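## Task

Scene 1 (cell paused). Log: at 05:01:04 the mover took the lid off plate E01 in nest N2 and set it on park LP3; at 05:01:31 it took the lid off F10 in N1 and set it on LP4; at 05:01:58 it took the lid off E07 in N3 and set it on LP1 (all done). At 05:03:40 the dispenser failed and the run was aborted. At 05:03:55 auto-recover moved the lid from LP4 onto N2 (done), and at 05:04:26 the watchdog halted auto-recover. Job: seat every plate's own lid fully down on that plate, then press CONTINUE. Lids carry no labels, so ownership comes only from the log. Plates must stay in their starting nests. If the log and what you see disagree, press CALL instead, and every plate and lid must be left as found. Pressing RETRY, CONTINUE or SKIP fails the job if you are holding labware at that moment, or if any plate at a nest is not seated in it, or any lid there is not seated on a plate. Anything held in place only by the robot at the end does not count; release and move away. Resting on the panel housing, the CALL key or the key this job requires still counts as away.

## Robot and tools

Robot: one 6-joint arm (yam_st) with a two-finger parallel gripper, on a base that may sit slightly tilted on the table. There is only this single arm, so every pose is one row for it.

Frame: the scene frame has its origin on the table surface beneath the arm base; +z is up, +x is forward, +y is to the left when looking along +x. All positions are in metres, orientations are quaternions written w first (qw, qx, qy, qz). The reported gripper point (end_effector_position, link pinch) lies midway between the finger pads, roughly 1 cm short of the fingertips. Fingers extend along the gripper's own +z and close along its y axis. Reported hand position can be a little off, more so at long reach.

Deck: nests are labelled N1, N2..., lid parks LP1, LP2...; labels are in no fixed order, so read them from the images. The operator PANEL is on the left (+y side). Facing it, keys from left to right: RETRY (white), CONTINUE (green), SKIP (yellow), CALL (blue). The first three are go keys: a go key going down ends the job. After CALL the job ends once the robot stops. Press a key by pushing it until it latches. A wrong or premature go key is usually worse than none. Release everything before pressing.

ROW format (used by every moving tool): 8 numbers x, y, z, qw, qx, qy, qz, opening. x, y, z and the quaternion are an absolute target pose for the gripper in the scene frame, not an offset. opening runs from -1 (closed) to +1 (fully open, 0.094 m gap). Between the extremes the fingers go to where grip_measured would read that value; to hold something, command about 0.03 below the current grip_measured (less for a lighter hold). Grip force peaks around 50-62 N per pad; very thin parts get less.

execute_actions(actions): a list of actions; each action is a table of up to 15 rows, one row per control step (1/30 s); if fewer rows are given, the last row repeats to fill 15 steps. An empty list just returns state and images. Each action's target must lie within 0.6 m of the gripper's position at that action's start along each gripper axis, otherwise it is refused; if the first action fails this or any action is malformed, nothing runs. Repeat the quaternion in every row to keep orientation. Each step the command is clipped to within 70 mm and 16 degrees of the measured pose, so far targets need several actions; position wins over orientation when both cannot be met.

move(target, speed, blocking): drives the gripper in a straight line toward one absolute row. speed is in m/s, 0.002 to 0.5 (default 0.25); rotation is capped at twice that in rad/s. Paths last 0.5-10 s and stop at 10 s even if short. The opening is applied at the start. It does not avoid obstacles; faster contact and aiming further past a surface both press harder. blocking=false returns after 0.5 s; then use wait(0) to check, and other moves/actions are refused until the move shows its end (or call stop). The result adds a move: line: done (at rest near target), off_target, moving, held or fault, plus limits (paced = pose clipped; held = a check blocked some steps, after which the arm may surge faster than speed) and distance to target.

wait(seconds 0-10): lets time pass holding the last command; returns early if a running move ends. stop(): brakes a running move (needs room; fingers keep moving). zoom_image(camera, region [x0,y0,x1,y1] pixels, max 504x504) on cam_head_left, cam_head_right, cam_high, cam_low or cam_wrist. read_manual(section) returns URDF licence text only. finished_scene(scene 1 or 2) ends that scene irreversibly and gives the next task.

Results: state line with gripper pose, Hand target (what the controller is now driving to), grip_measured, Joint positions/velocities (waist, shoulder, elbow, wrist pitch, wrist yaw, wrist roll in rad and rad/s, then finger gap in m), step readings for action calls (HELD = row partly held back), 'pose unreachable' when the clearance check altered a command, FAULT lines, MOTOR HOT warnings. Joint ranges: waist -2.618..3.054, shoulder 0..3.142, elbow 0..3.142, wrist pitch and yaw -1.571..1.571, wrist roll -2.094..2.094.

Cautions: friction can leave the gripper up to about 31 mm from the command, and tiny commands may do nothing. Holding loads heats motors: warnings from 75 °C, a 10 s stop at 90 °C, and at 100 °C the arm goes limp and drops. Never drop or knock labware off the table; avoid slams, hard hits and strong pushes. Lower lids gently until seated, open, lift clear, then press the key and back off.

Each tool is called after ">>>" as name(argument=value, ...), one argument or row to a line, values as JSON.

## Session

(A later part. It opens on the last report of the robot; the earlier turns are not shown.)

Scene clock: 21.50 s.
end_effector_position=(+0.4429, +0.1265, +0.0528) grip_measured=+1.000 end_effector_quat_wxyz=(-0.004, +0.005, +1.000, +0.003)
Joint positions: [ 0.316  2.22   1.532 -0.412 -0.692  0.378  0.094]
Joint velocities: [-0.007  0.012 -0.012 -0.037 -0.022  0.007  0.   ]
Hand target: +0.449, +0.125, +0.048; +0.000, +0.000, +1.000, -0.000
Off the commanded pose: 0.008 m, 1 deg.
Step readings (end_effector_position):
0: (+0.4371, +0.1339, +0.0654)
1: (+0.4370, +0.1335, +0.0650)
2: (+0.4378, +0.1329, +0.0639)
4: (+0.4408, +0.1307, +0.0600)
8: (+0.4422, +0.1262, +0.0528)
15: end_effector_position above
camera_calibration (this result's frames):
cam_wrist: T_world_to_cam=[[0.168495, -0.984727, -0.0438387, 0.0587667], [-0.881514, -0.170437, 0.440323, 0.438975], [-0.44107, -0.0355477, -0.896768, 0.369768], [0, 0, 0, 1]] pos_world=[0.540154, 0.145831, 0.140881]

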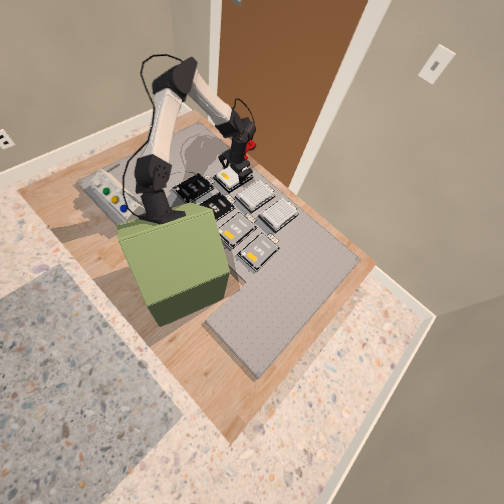

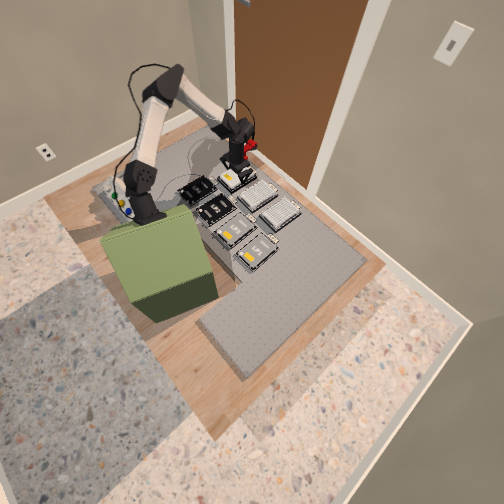

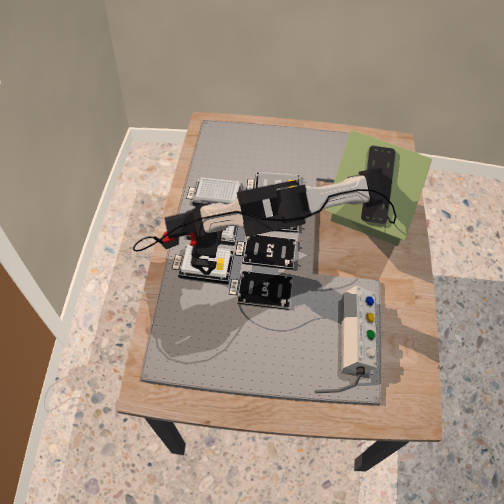

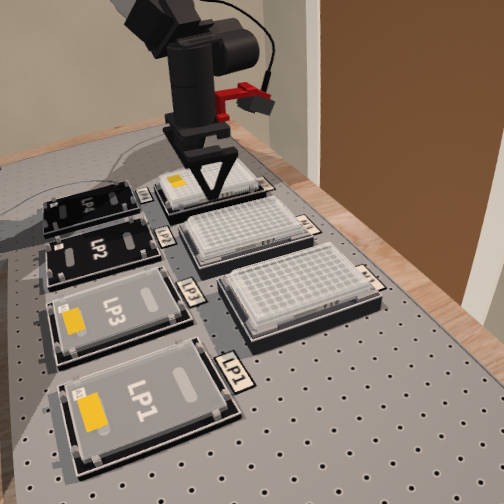

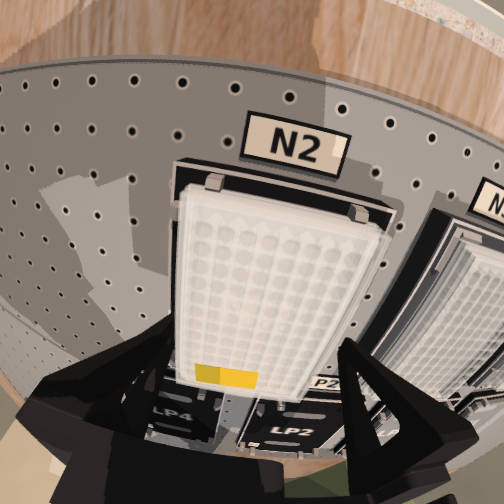

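>>> execute_actions(
  actions=[
    [[0.448,0.127,0.046,0,0,1,0,1],[0.447,0.129,0.045,0,0,1,0,1],[0.446,0.131,0.043,0,0,1,0,1]],
  ],
)

>>> zoom_image(
  camera="cam_wrist",
  region=[130, 260, 400, 430],
)

>>> zoom_image(
  camera="cam_low",
  region=[150, 130, 280, 230],
)

Scene clock: 24.40 s.
end_effector_position=(+0.4437, +0.1284, +0.0506) grip_measured=+1.000 end_effector_quat_wxyz=(-0.001, +0.005, +1.000, +0.001)
Joint positions: [ 0.324  2.22   1.532 -0.401 -0.681  0.389  0.094]
Joint velocities: [-0.007 -0.012 -0.007 -0.007 -0.051  0.022  0.   ]
Hand target: +0.446, +0.131, +0.043; +0.000, +0.000, +1.000, +0.000
Off the commanded pose: 0.008 m, 1 deg.
Step readings (end_effector_position):
0: (+0.4429, +0.1265, +0.0528)
1: (+0.4429, +0.1265, +0.0528)
2: (+0.4430, +0.1265, +0.0528)
4: (+0.4435, +0.1267, +0.0524)
8: (+0.4433, +0.1283, +0.0509)
15: end_effector_position above
camera_calibration (this result's frames):
cam_wrist: T_world_to_cam=[[0.169946, -0.984745, -0.0373638, 0.0594295], [-0.88402, -0.169098, 0.435792, 0.442149], [-0.435462, -0.0410305, -0.899272, 0.366523], [0, 0, 0, 1]] pos_world=[0.540375, 0.148328, 0.139139]

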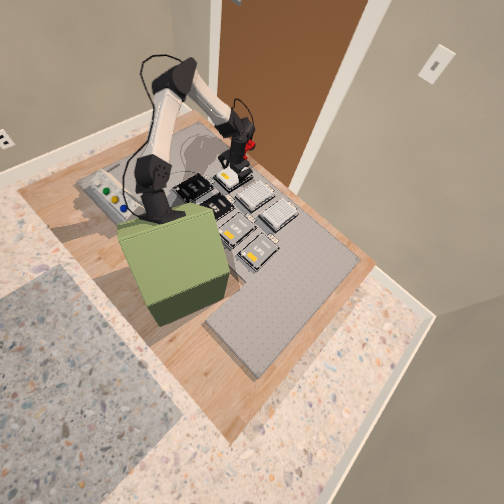

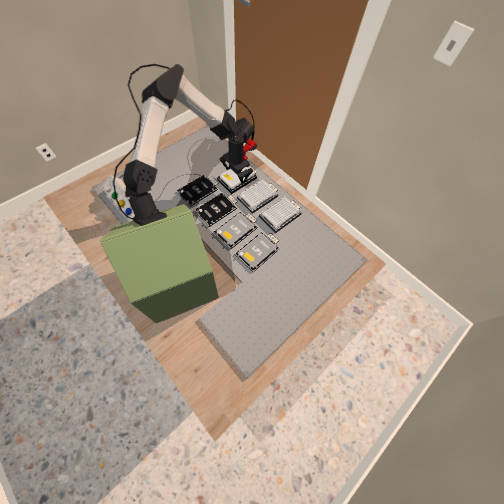

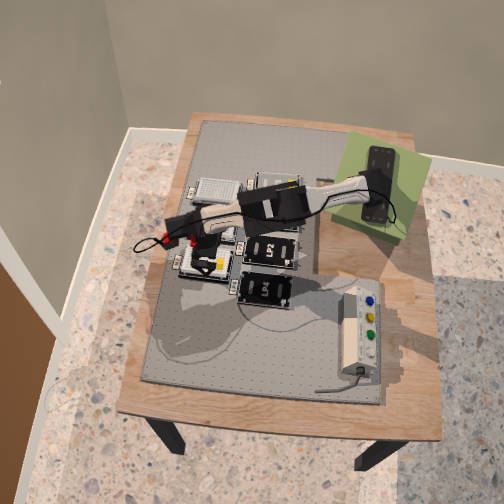

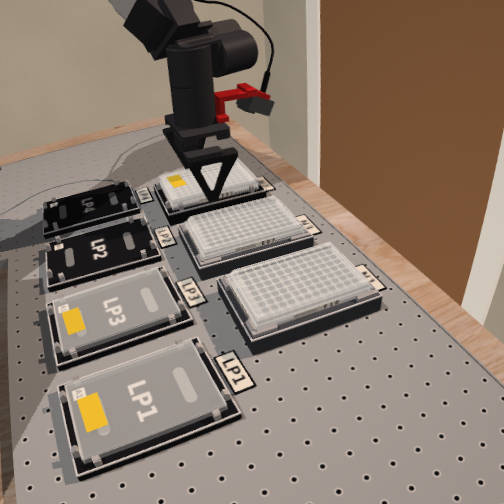

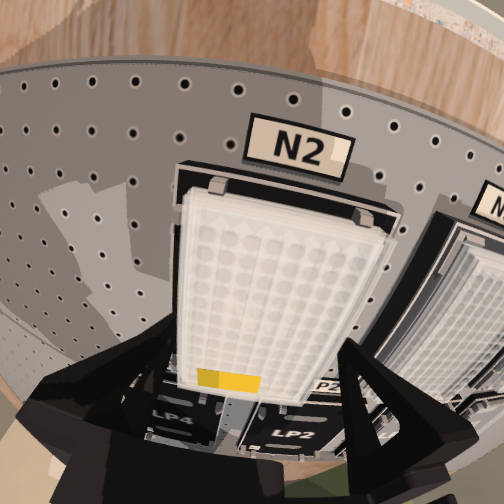

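Region (130, 260, 400, 430) of cam_wrist's 504x504 image, scaled by 1.867, with more detail than that image has; it fills the top 317 rows of this view, and the rest is white.

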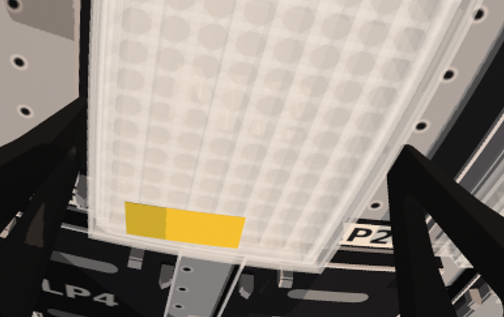

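Region (150, 130, 280, 230) of cam_low's 504x504 image, scaled by 3.877, with more detail than that image has; it fills the top 388 rows of this view, and the rest is white.

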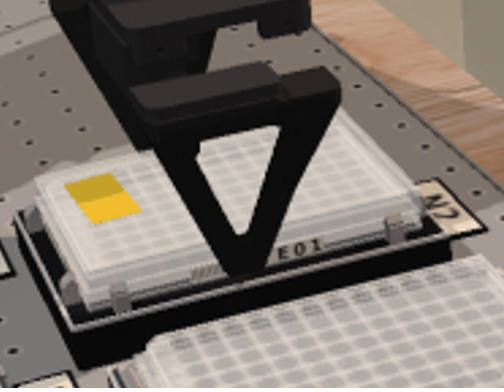

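>>> execute_actions(
  actions=[
    [[0.446,0.131,0.043,0,0,1,0,0.9],[0.446,0.131,0.043,0,0,1,0,0.87],[0.446,0.131,0.043,0,0,1,0,0.84],[0.446,0.131,0.043,0,0,1,0,0.81],[0.446,0.131,0.043,0,0,1,0,0.78]],
  ],
)

Scene clock: 25.27 s.
end_effector_position=(+0.4440, +0.1311, +0.0498) grip_measured=+0.798 end_effector_quat_wxyz=(-0.000, +0.002, +1.000, +0.005)
Joint positions: [ 0.327  2.22   1.532 -0.393 -0.687  0.391  0.084]
Joint velocities: [ 0.002  0.002 -0.007 -0.051  0.007 -0.022 -0.   ]
Hand target: +0.446, +0.131, +0.043; +0.000, +0.000, +1.000, +0.000
Off the commanded pose: 0.007 m, 1 deg.
Step readings (end_effector_position):
0: (+0.4438, +0.1283, +0.0506)
1: (+0.4438, +0.1285, +0.0506)
2: (+0.4439, +0.1296, +0.0504)
4: (+0.4439, +0.1310, +0.0498)
8: (+0.4440, +0.1311, +0.0498)
15: end_effector_position above
camera_calibration (this result's frames):
cam_wrist: T_world_to_cam=[[0.174904, -0.983529, -0.0455942, 0.0600066], [-0.883641, -0.177228, 0.433323, 0.444265], [-0.434266, -0.0355008, -0.900085, 0.364802], [0, 0, 0, 1]] pos_world=[0.540497, 0.150705, 0.138579]

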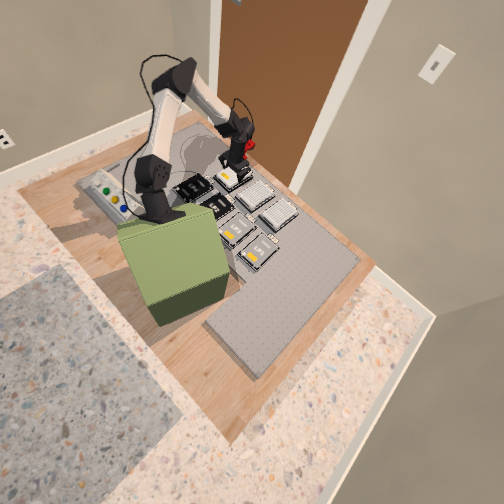

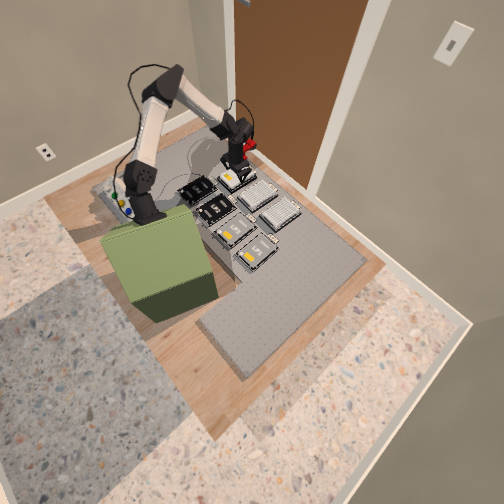

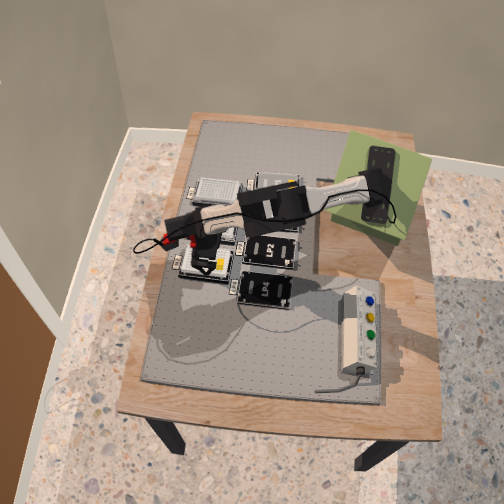

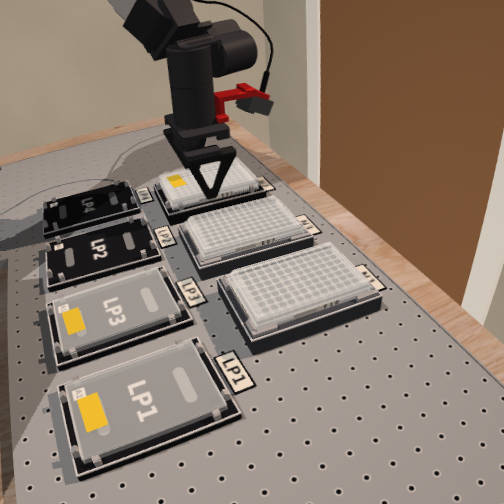

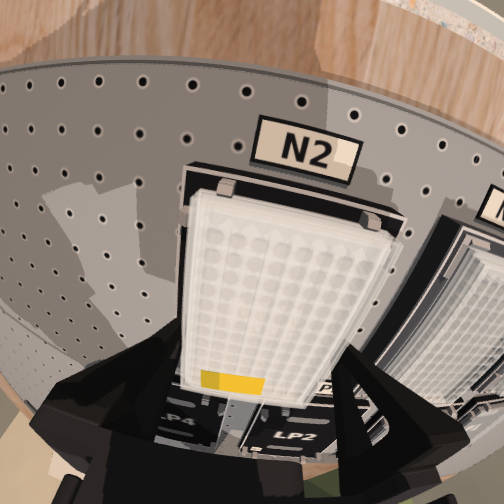

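>>> move(
  target=[0.444,0.131,0.085,0,0,1,0,0.765],
  speed=0.04,
)

>>> zoom_image(
  camera="cam_low",
  region=[130, 100, 300, 240],
)

Scene clock: 27.00 s.
end_effector_position=(+0.4454, +0.1319, +0.0775) grip_measured=+0.795 end_effector_quat_wxyz=(+0.000, -0.003, +1.000, -0.001)
Joint positions: [ 0.291  2.162  1.532 -0.482 -0.692  0.336  0.084]
Joint velocities: [-0.002 -0.017 -0.012 -0.037 -0.037 -0.037 -0.001]
Hand target: +0.444, +0.131, +0.085; -0.000, -0.000, +1.000, +0.000
Off the commanded pose: 0.008 m, 0 deg.
move: done
camera_calibration (this result's frames):
cam_wrist: T_world_to_cam=[[0.185649, -0.982037, -0.0337223, 0.0559412], [-0.882388, -0.181715, 0.434017, 0.433643], [-0.432349, -0.0508188, -0.900273, 0.39164], [0, 0, 0, 1]] pos_world=[0.541581, 0.153638, 0.16626]

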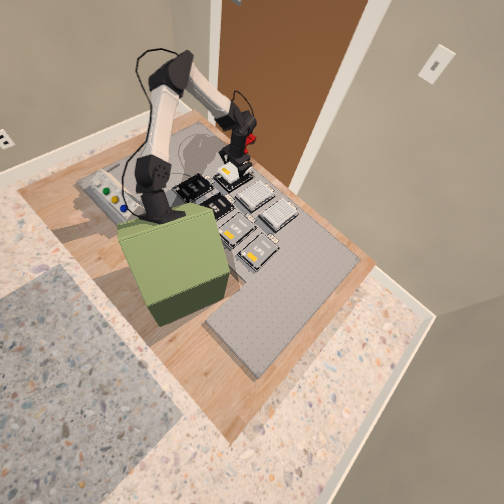

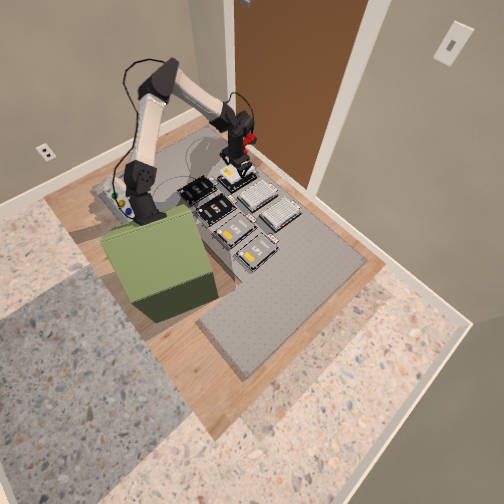

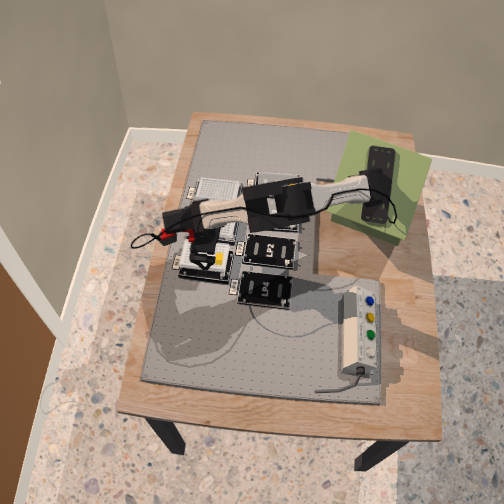

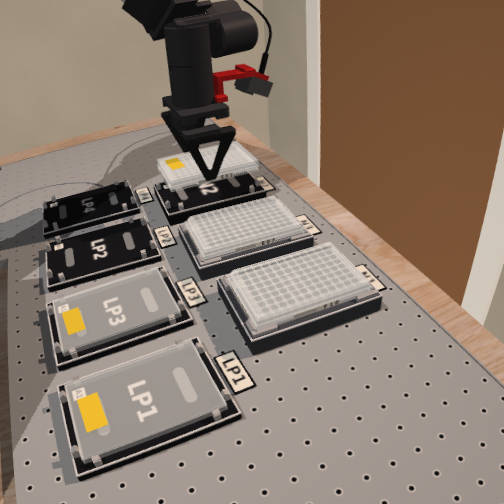

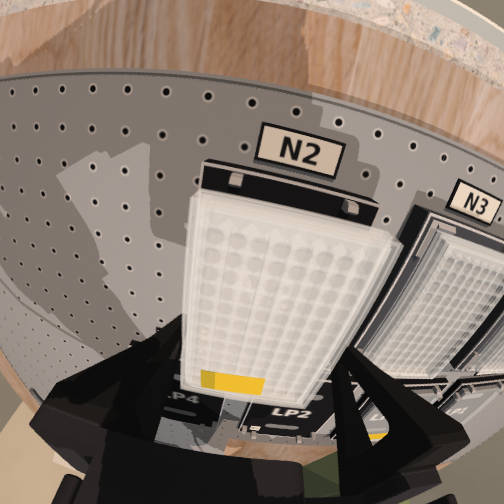

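Region (130, 100, 300, 240) of cam_low's 504x504 image, scaled by 2.965, with more detail than that image has; it fills the top 415 rows of this view, and the rest is white.

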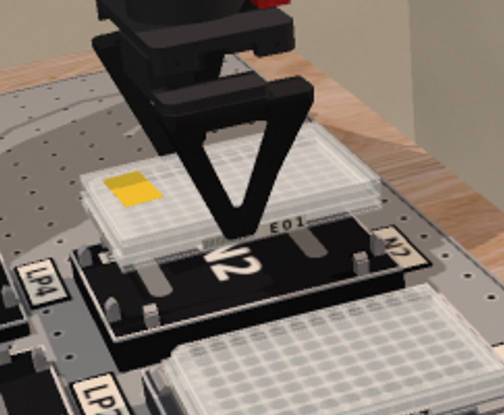

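>>> move(
  target=[0.443,0.131,0.050,0,0,1,0,0.765],
  speed=0.03,
)

>>> zoom_image(
  camera="cam_low",
  region=[130, 100, 300, 240],
)

Scene clock: 28.70 s.
end_effector_position=(+0.4470, +0.1332, +0.0594) grip_measured=+0.795 end_effector_quat_wxyz=(+0.005, -0.001, +1.000, +0.002)
Joint positions: [ 0.317  2.198  1.532 -0.413 -0.683  0.379  0.084]
Joint velocities: [ 0.007 -0.002 -0.012  0.066  0.037 -0.022 -0.001]
Hand target: +0.443, +0.131, +0.050; -0.000, +0.000, +1.000, -0.000
Off the commanded pose: 0.010 m, 1 deg.
move: done
camera_calibration (this result's frames):
cam_wrist: T_world_to_cam=[[0.182611, -0.982425, -0.0386707, 0.0580151], [-0.886911, -0.181576, 0.424757, 0.445694], [-0.424313, -0.0432676, -0.904481, 0.371673], [0, 0, 0, 1]] pos_world=[0.542402, 0.154004, 0.149103]

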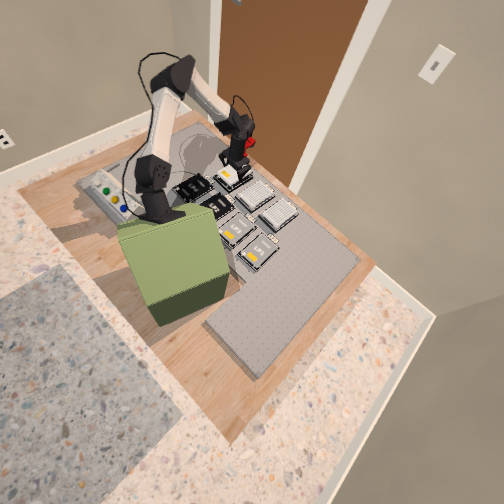

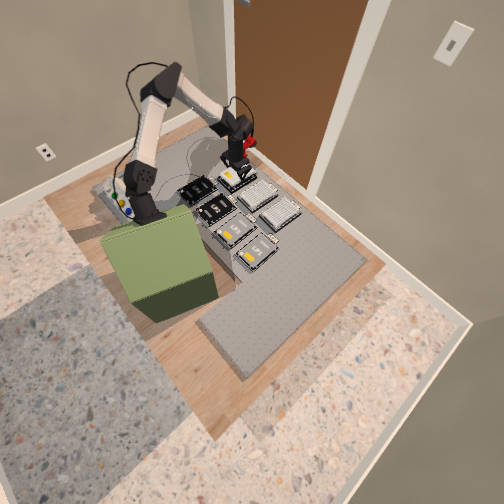

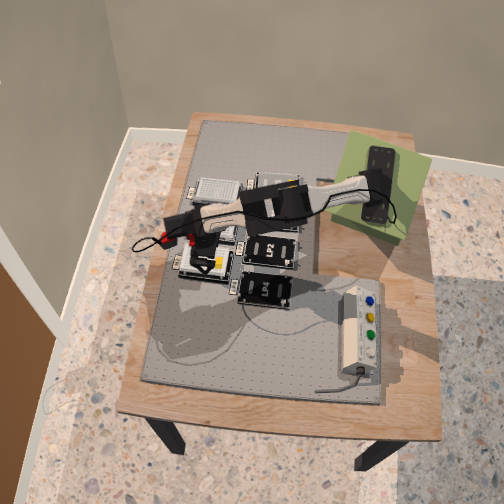

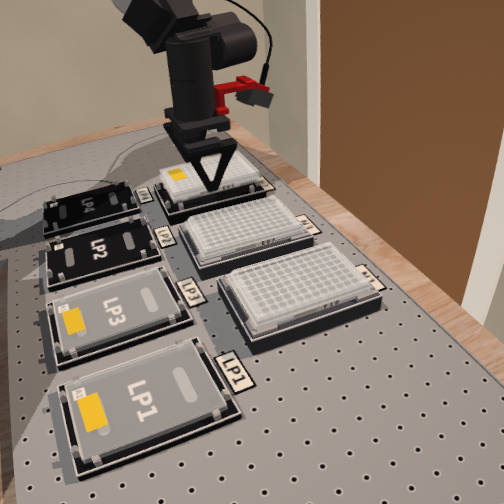

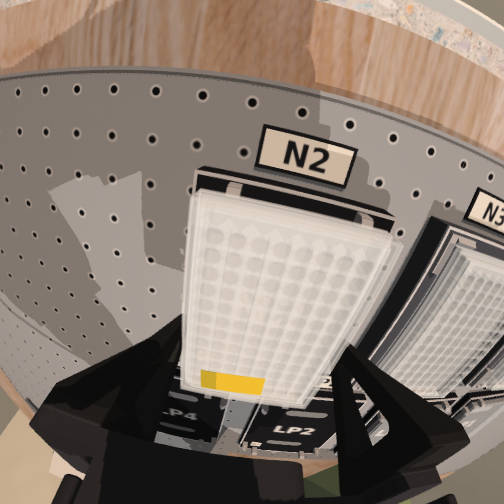

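Region (130, 100, 300, 240) of cam_low's 504x504 image, scaled by 2.965, with more detail than that image has; it fills the top 415 rows of this view, and the rest is white.

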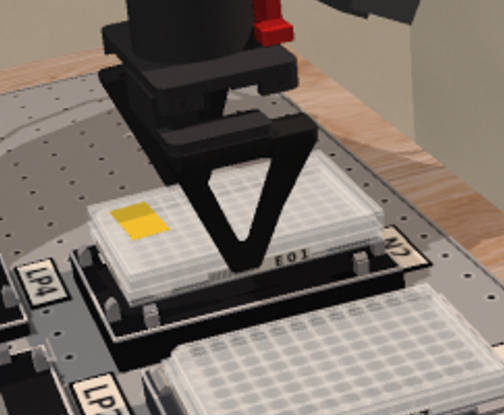

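>>> execute_actions(
  actions=[
    [[0.443,0.131,0.049,0,0,1,0,0.765],[0.443,0.131,0.048,0,0,1,0,0.765],[0.444,0.131,0.047,0,0,1,0,0.765],[0.444,0.131,0.046,0,0,1,0,0.765],[0.444,0.131,0.045,0,0,1,0,0.765],[0.445,0.131,0.044,0,0,1,0,0.765],[0.445,0.131,0.043,0,0,1,0,0.765]],
  ],
)

>>> zoom_image(
  camera="cam_low",
  region=[130, 100, 300, 240],
)

Scene clock: 30.37 s.
end_effector_position=(+0.4488, +0.1314, +0.0553) grip_measured=+0.795 end_effector_quat_wxyz=(+0.009, -0.000, +1.000, +0.003)
Joint positions: [ 0.32   2.209  1.532 -0.391 -0.68   0.39   0.084]
Joint velocities: [-0.017 -0.002  0.002  0.007 -0.037 -0.11   0.   ]
Hand target: +0.445, +0.131, +0.043; +0.000, -0.000, +1.000, -0.000
Off the commanded pose: 0.013 m, 1 deg.
Step readings (end_effector_position):
0: (+0.4475, +0.1332, +0.0594)
1: (+0.4475, +0.1332, +0.0594)
2: (+0.4477, +0.1333, +0.0594)
4: (+0.4480, +0.1333, +0.0594)
8: (+0.4480, +0.1311, +0.0561)
15: end_effector_position above
camera_calibration (this result's frames):
cam_wrist: T_world_to_cam=[[0.180268, -0.982877, -0.0381507, 0.0568163], [-0.890327, -0.179535, 0.418433, 0.450287], [-0.418117, -0.0414633, -0.907446, 0.365798], [0, 0, 0, 1]] pos_world=[0.543607, 0.151853, 0.145695]

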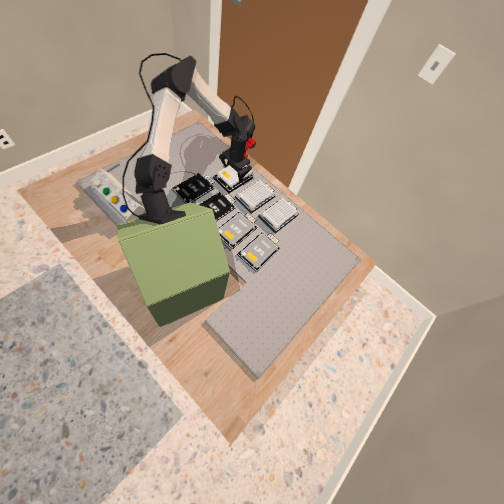

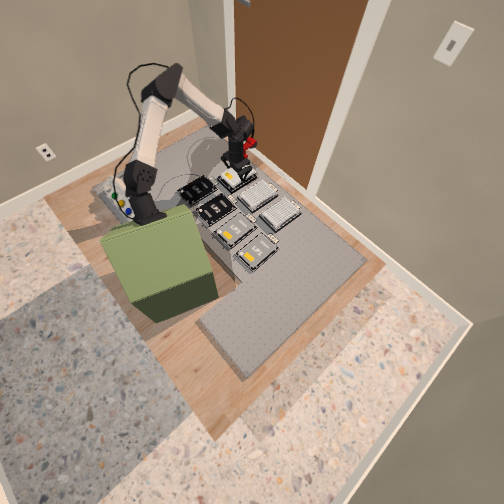

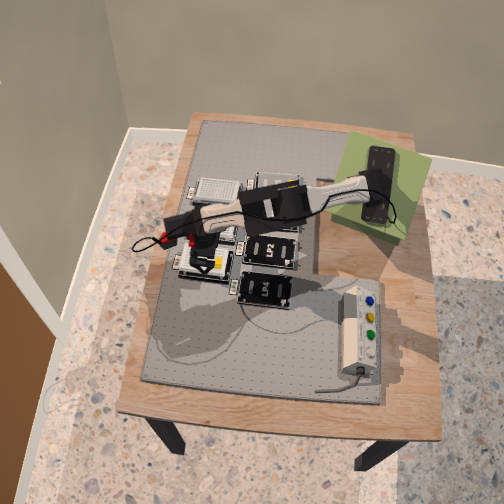

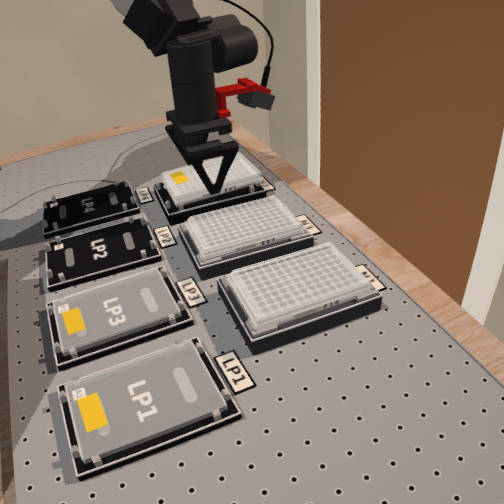

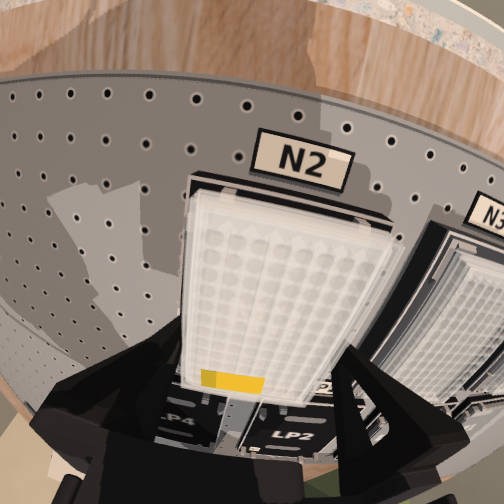

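Region (130, 100, 300, 240) of cam_low's 504x504 image, scaled by 2.965, with more detail than that image has; it fills the top 415 rows of this view, and the rest is white.

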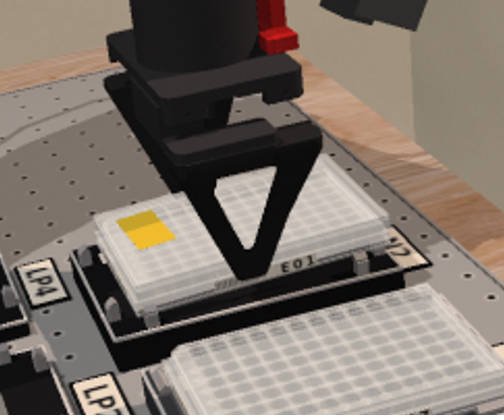

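>>> execute_actions(
  actions=[
    [[0.443,0.131,0.050,-0.006,0,1,0,0.765]],
  ],
)

Scene clock: 31.60 s.
end_effector_position=(+0.4486, +0.1313, +0.0553) grip_measured=+0.795 end_effector_quat_wxyz=(+0.008, -0.000, +1.000, +0.003)
Joint positions: [ 0.32   2.209  1.532 -0.392 -0.68   0.389  0.084]
Joint velocities: [ 0.002 -0.002 -0.022 -0.081  0.007  0.022 -0.001]
Hand target: +0.443, +0.131, +0.050; -0.006, +0.000, +1.000, +0.000
Off the commanded pose: 0.008 m, 2 deg.
Step readings (end_effector_position):
0: (+0.4489, +0.1314, +0.0553)
1: (+0.4487, +0.1314, +0.0553)
2: (+0.4486, +0.1313, +0.0553)
4: (+0.4486, +0.1313, +0.0553)
8: (+0.4486, +0.1313, +0.0553)
15: end_effector_position above
camera_calibration (this result's frames):
cam_wrist: T_world_to_cam=[[0.180524, -0.982835, -0.038023, 0.0566556], [-0.890047, -0.17969, 0.418961, 0.450012], [-0.418602, -0.0417904, -0.907208, 0.36598], [0, 0, 0, 1]] pos_world=[0.543504, 0.15184, 0.145636]

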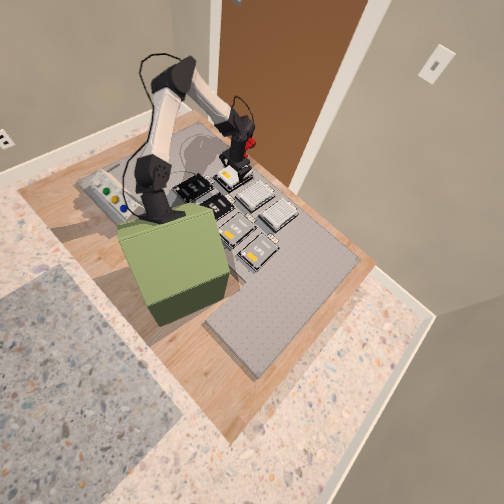

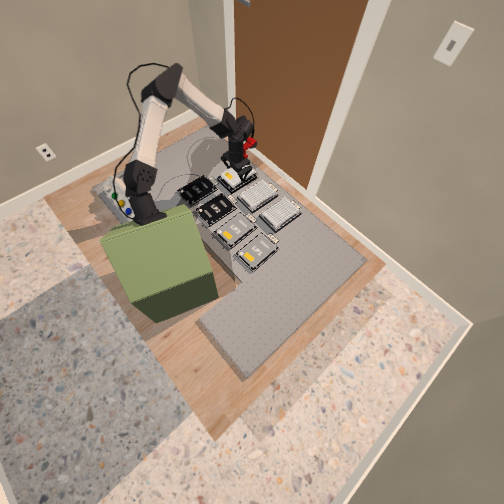

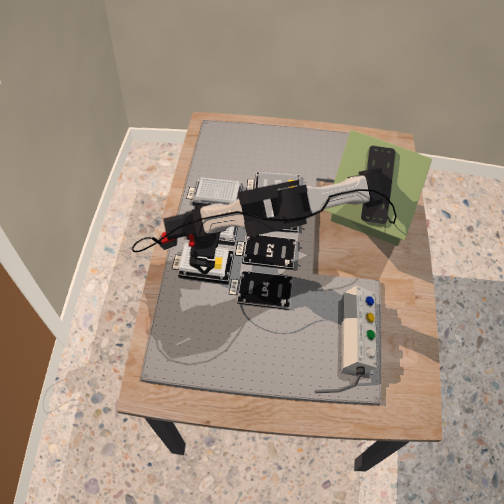

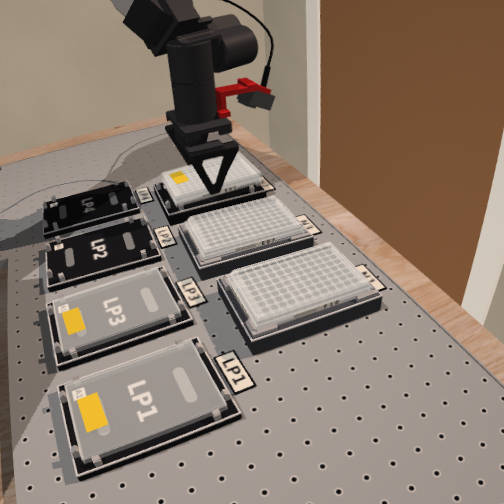

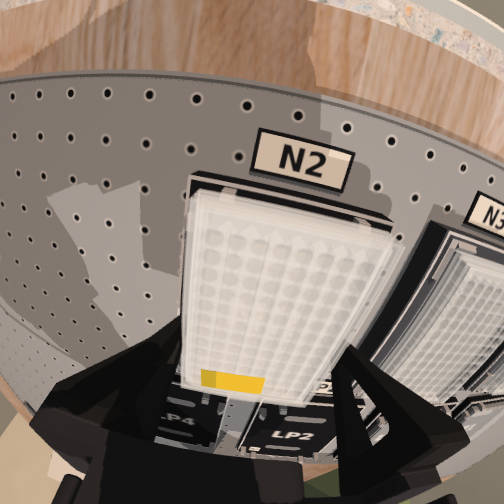

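>>> move(
  target=[0.438,0.130,0.075,0,0,1,0,0.765],
  speed=0.03,
)

Scene clock: 33.17 s.
end_effector_position=(+0.4449, +0.1356, +0.0698) grip_measured=+0.795 end_effector_quat_wxyz=(+0.006, -0.009, +1.000, +0.001)
Joint positions: [ 0.308  2.164  1.514 -0.434 -0.685  0.355  0.084]
Joint velocities: [-0.007 -0.007 -0.002 -0.007 -0.022 -0.037 -0.001]
Hand target: +0.438, +0.130, +0.075; +0.000, +0.000, +1.000, +0.000
Off the commanded pose: 0.010 m, 1 deg.
move: done
camera_calibration (this result's frames):
cam_wrist: T_world_to_cam=[[0.197022, -0.979724, -0.0363799, 0.0542199], [-0.885064, -0.193702, 0.423251, 0.440741], [-0.421716, -0.0511912, -0.905282, 0.380353], [0, 0, 0, 1]] pos_world=[0.539802, 0.157964, 0.159754]

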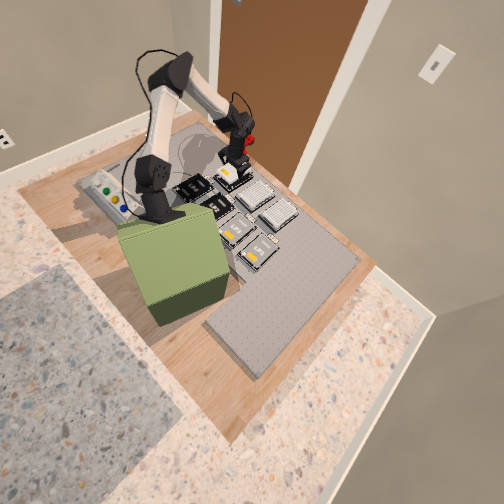

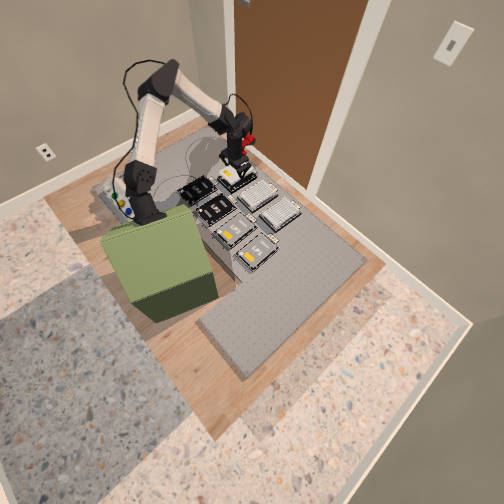

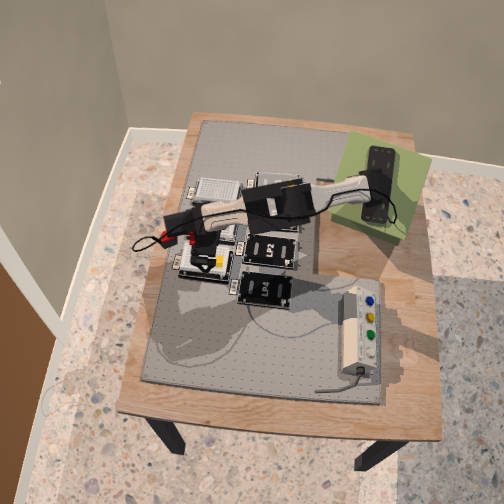

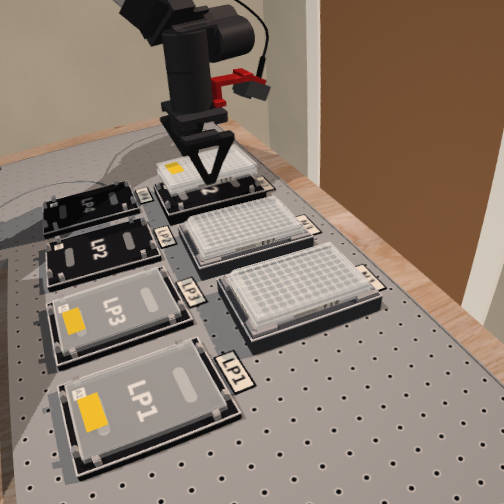

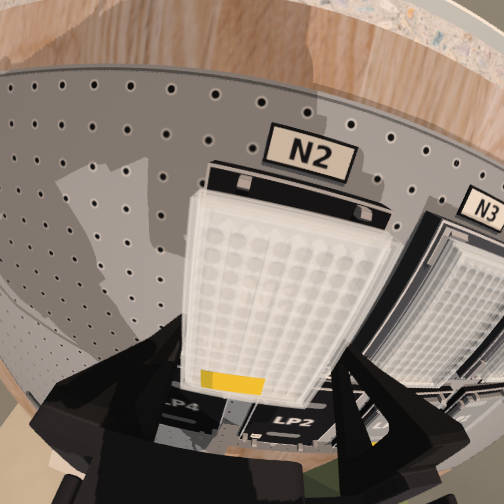

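>>> execute_actions(
  actions=[
    [[0.440,0.130,0.068,0,0,1,0,0.765],[0.440,0.130,0.066,0,0,1,0,0.765],[0.440,0.130,0.064,0,0,1,0,0.765],[0.440,0.130,0.062,0,0,1,0,0.765],[0.440,0.130,0.060,0,0,1,0,0.765],[0.440,0.130,0.059,0,0,1,0,0.765],[0.440,0.130,0.058,0,0,1,0,0.765],[0.440,0.130,0.057,0,0,1,0,0.765],[0.440,0.130,0.056,0,0,1,0,0.765],[0.440,0.130,0.055,0,0,1,0,0.765],[0.440,0.130,0.054,0,0,1,0,0.765],[0.440,0.130,0.053,0,0,1,0,0.765],[0.440,0.130,0.052,0,0,1,0,0.765]],
  ],
)

Scene clock: 34.47 s.
end_effector_position=(+0.4467, +0.1332, +0.0646) grip_measured=+0.795 end_effector_quat_wxyz=(+0.009, -0.004, +1.000, +0.003)
Joint positions: [ 0.31   2.18   1.514 -0.408 -0.684  0.373  0.084]
Joint velocities: [ 0.032  0.076 -0.007  0.081 -0.007  0.081 -0.   ]
Hand target: +0.440, +0.130, +0.052; -0.000, -0.000, +1.000, -0.000
Off the commanded pose: 0.015 m, 1 deg.
Step readings (end_effector_position):
0: (+0.4449, +0.1356, +0.0698)
1: (+0.4449, +0.1356, +0.0698)
2: (+0.4449, +0.1356, +0.0698)
4: (+0.4450, +0.1356, +0.0698)
8: (+0.4463, +0.1362, +0.0699)
15: end_effector_position above
camera_calibration (this result's frames):
cam_wrist: T_world_to_cam=[[0.187977, -0.981421, -0.038435, 0.0557475], [-0.889356, -0.186688, 0.417365, 0.445454], [-0.416786, -0.0442725, -0.907926, 0.373319], [0, 0, 0, 1]] pos_world=[0.541282, 0.154401, 0.155172]

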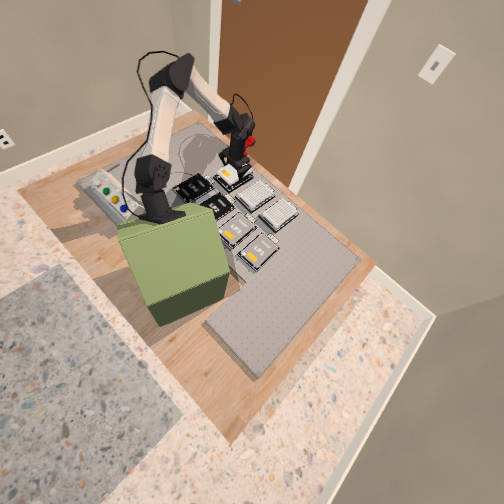

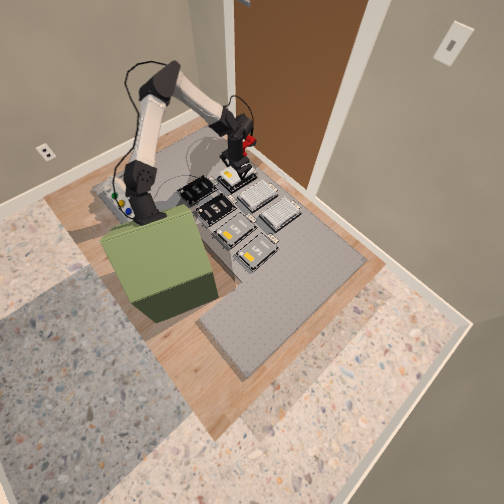

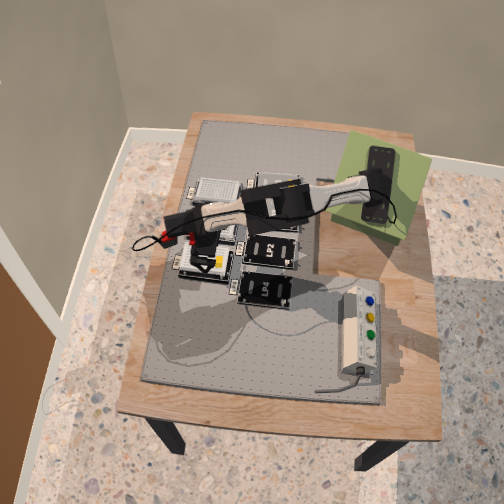

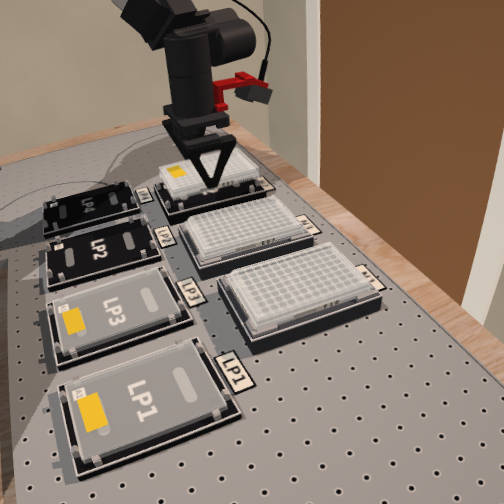

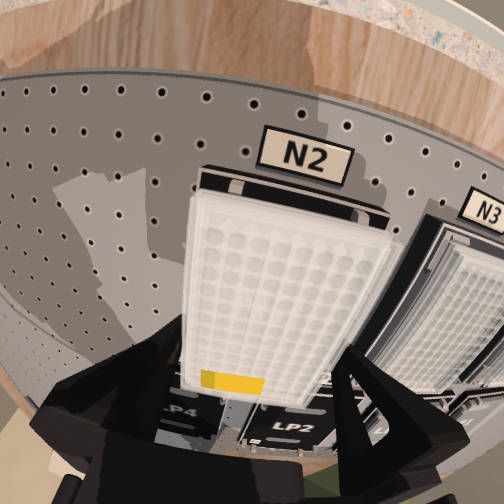

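>>> execute_actions(
  actions=[
    [[0.439,0.129,0.051,0,0,1,0,0.765],[0.438,0.129,0.050,0,0,1,0,0.765],[0.437,0.128,0.049,0,0,1,0,0.765],[0.437,0.128,0.048,0,0,1,0,0.765],[0.437,0.128,0.047,0,0,1,0,0.765]],
  ],
)

Scene clock: 35.47 s.
end_effector_position=(+0.4499, +0.1347, +0.0614) grip_measured=+0.795 end_effector_quat_wxyz=(+0.016, -0.008, +1.000, +0.006)
Joint positions: [ 0.315  2.186  1.514 -0.38  -0.682  0.383  0.084]
Joint velocities: [-0.012 -0.002  0.002  0.037 -0.081 -0.007  0.   ]
Hand target: +0.437, +0.128, +0.048; -0.000, -0.000, +1.000, -0.000
Off the commanded pose: 0.021 m, 2 deg.
Step readings (end_effector_position):
0: (+0.4454, +0.1332, +0.0613)
1: (+0.4455, +0.1333, +0.0613)
2: (+0.4458, +0.1334, +0.0613)
4: (+0.4470, +0.1338, +0.0613)
8: (+0.4490, +0.1344, +0.0614)
15: end_effector_position above
camera_calibration (this result's frames):
cam_wrist: T_world_to_cam=[[0.195552, -0.979815, -0.0414985, 0.0530675], [-0.8933, -0.195428, 0.40475, 0.45367], [-0.40469, -0.0420792, -0.913485, 0.366402], [0, 0, 0, 1]] pos_world=[0.543165, 0.156074, 0.153282]

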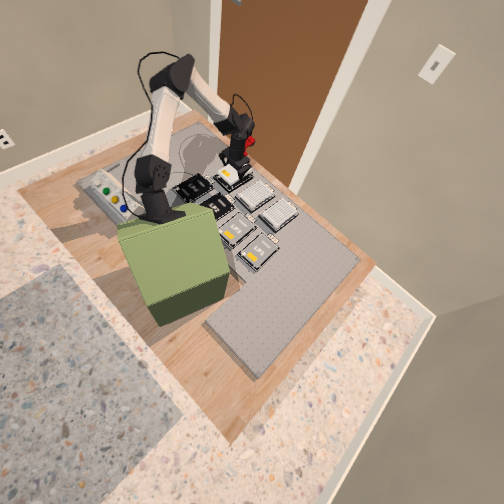

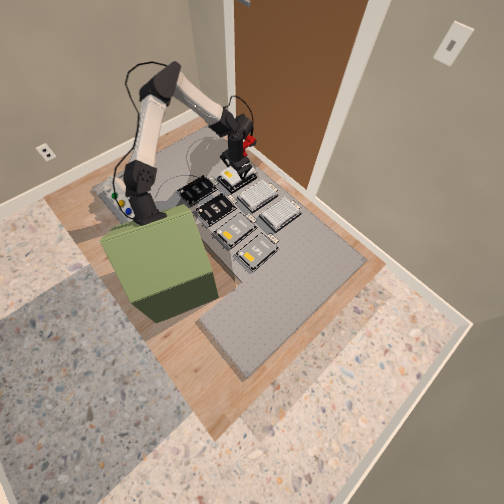

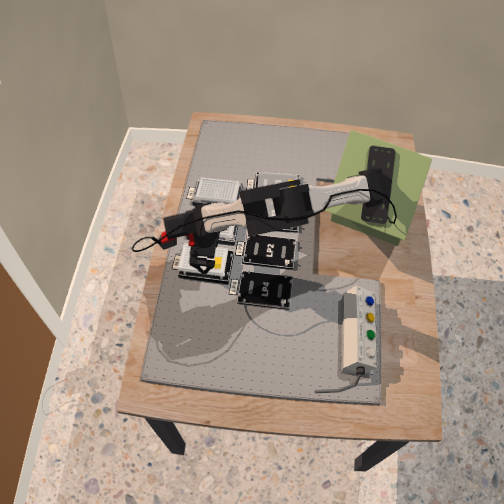

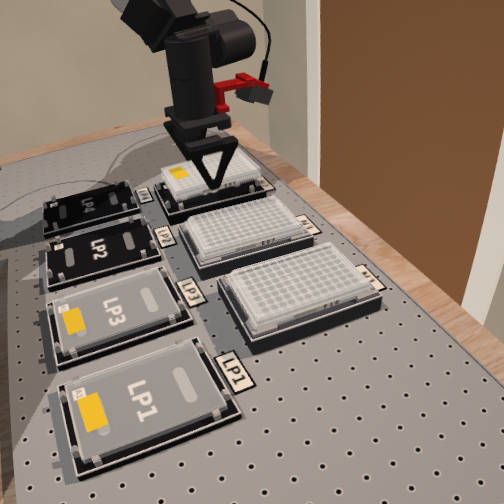

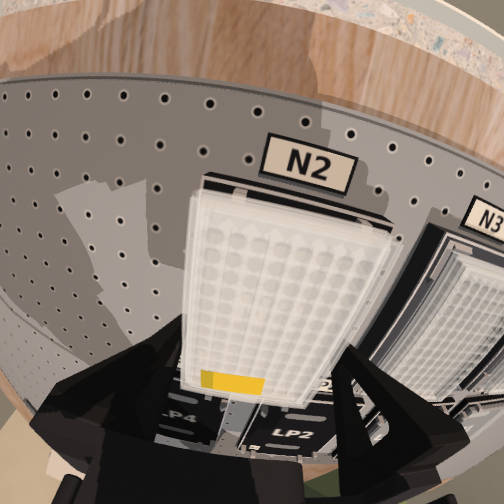

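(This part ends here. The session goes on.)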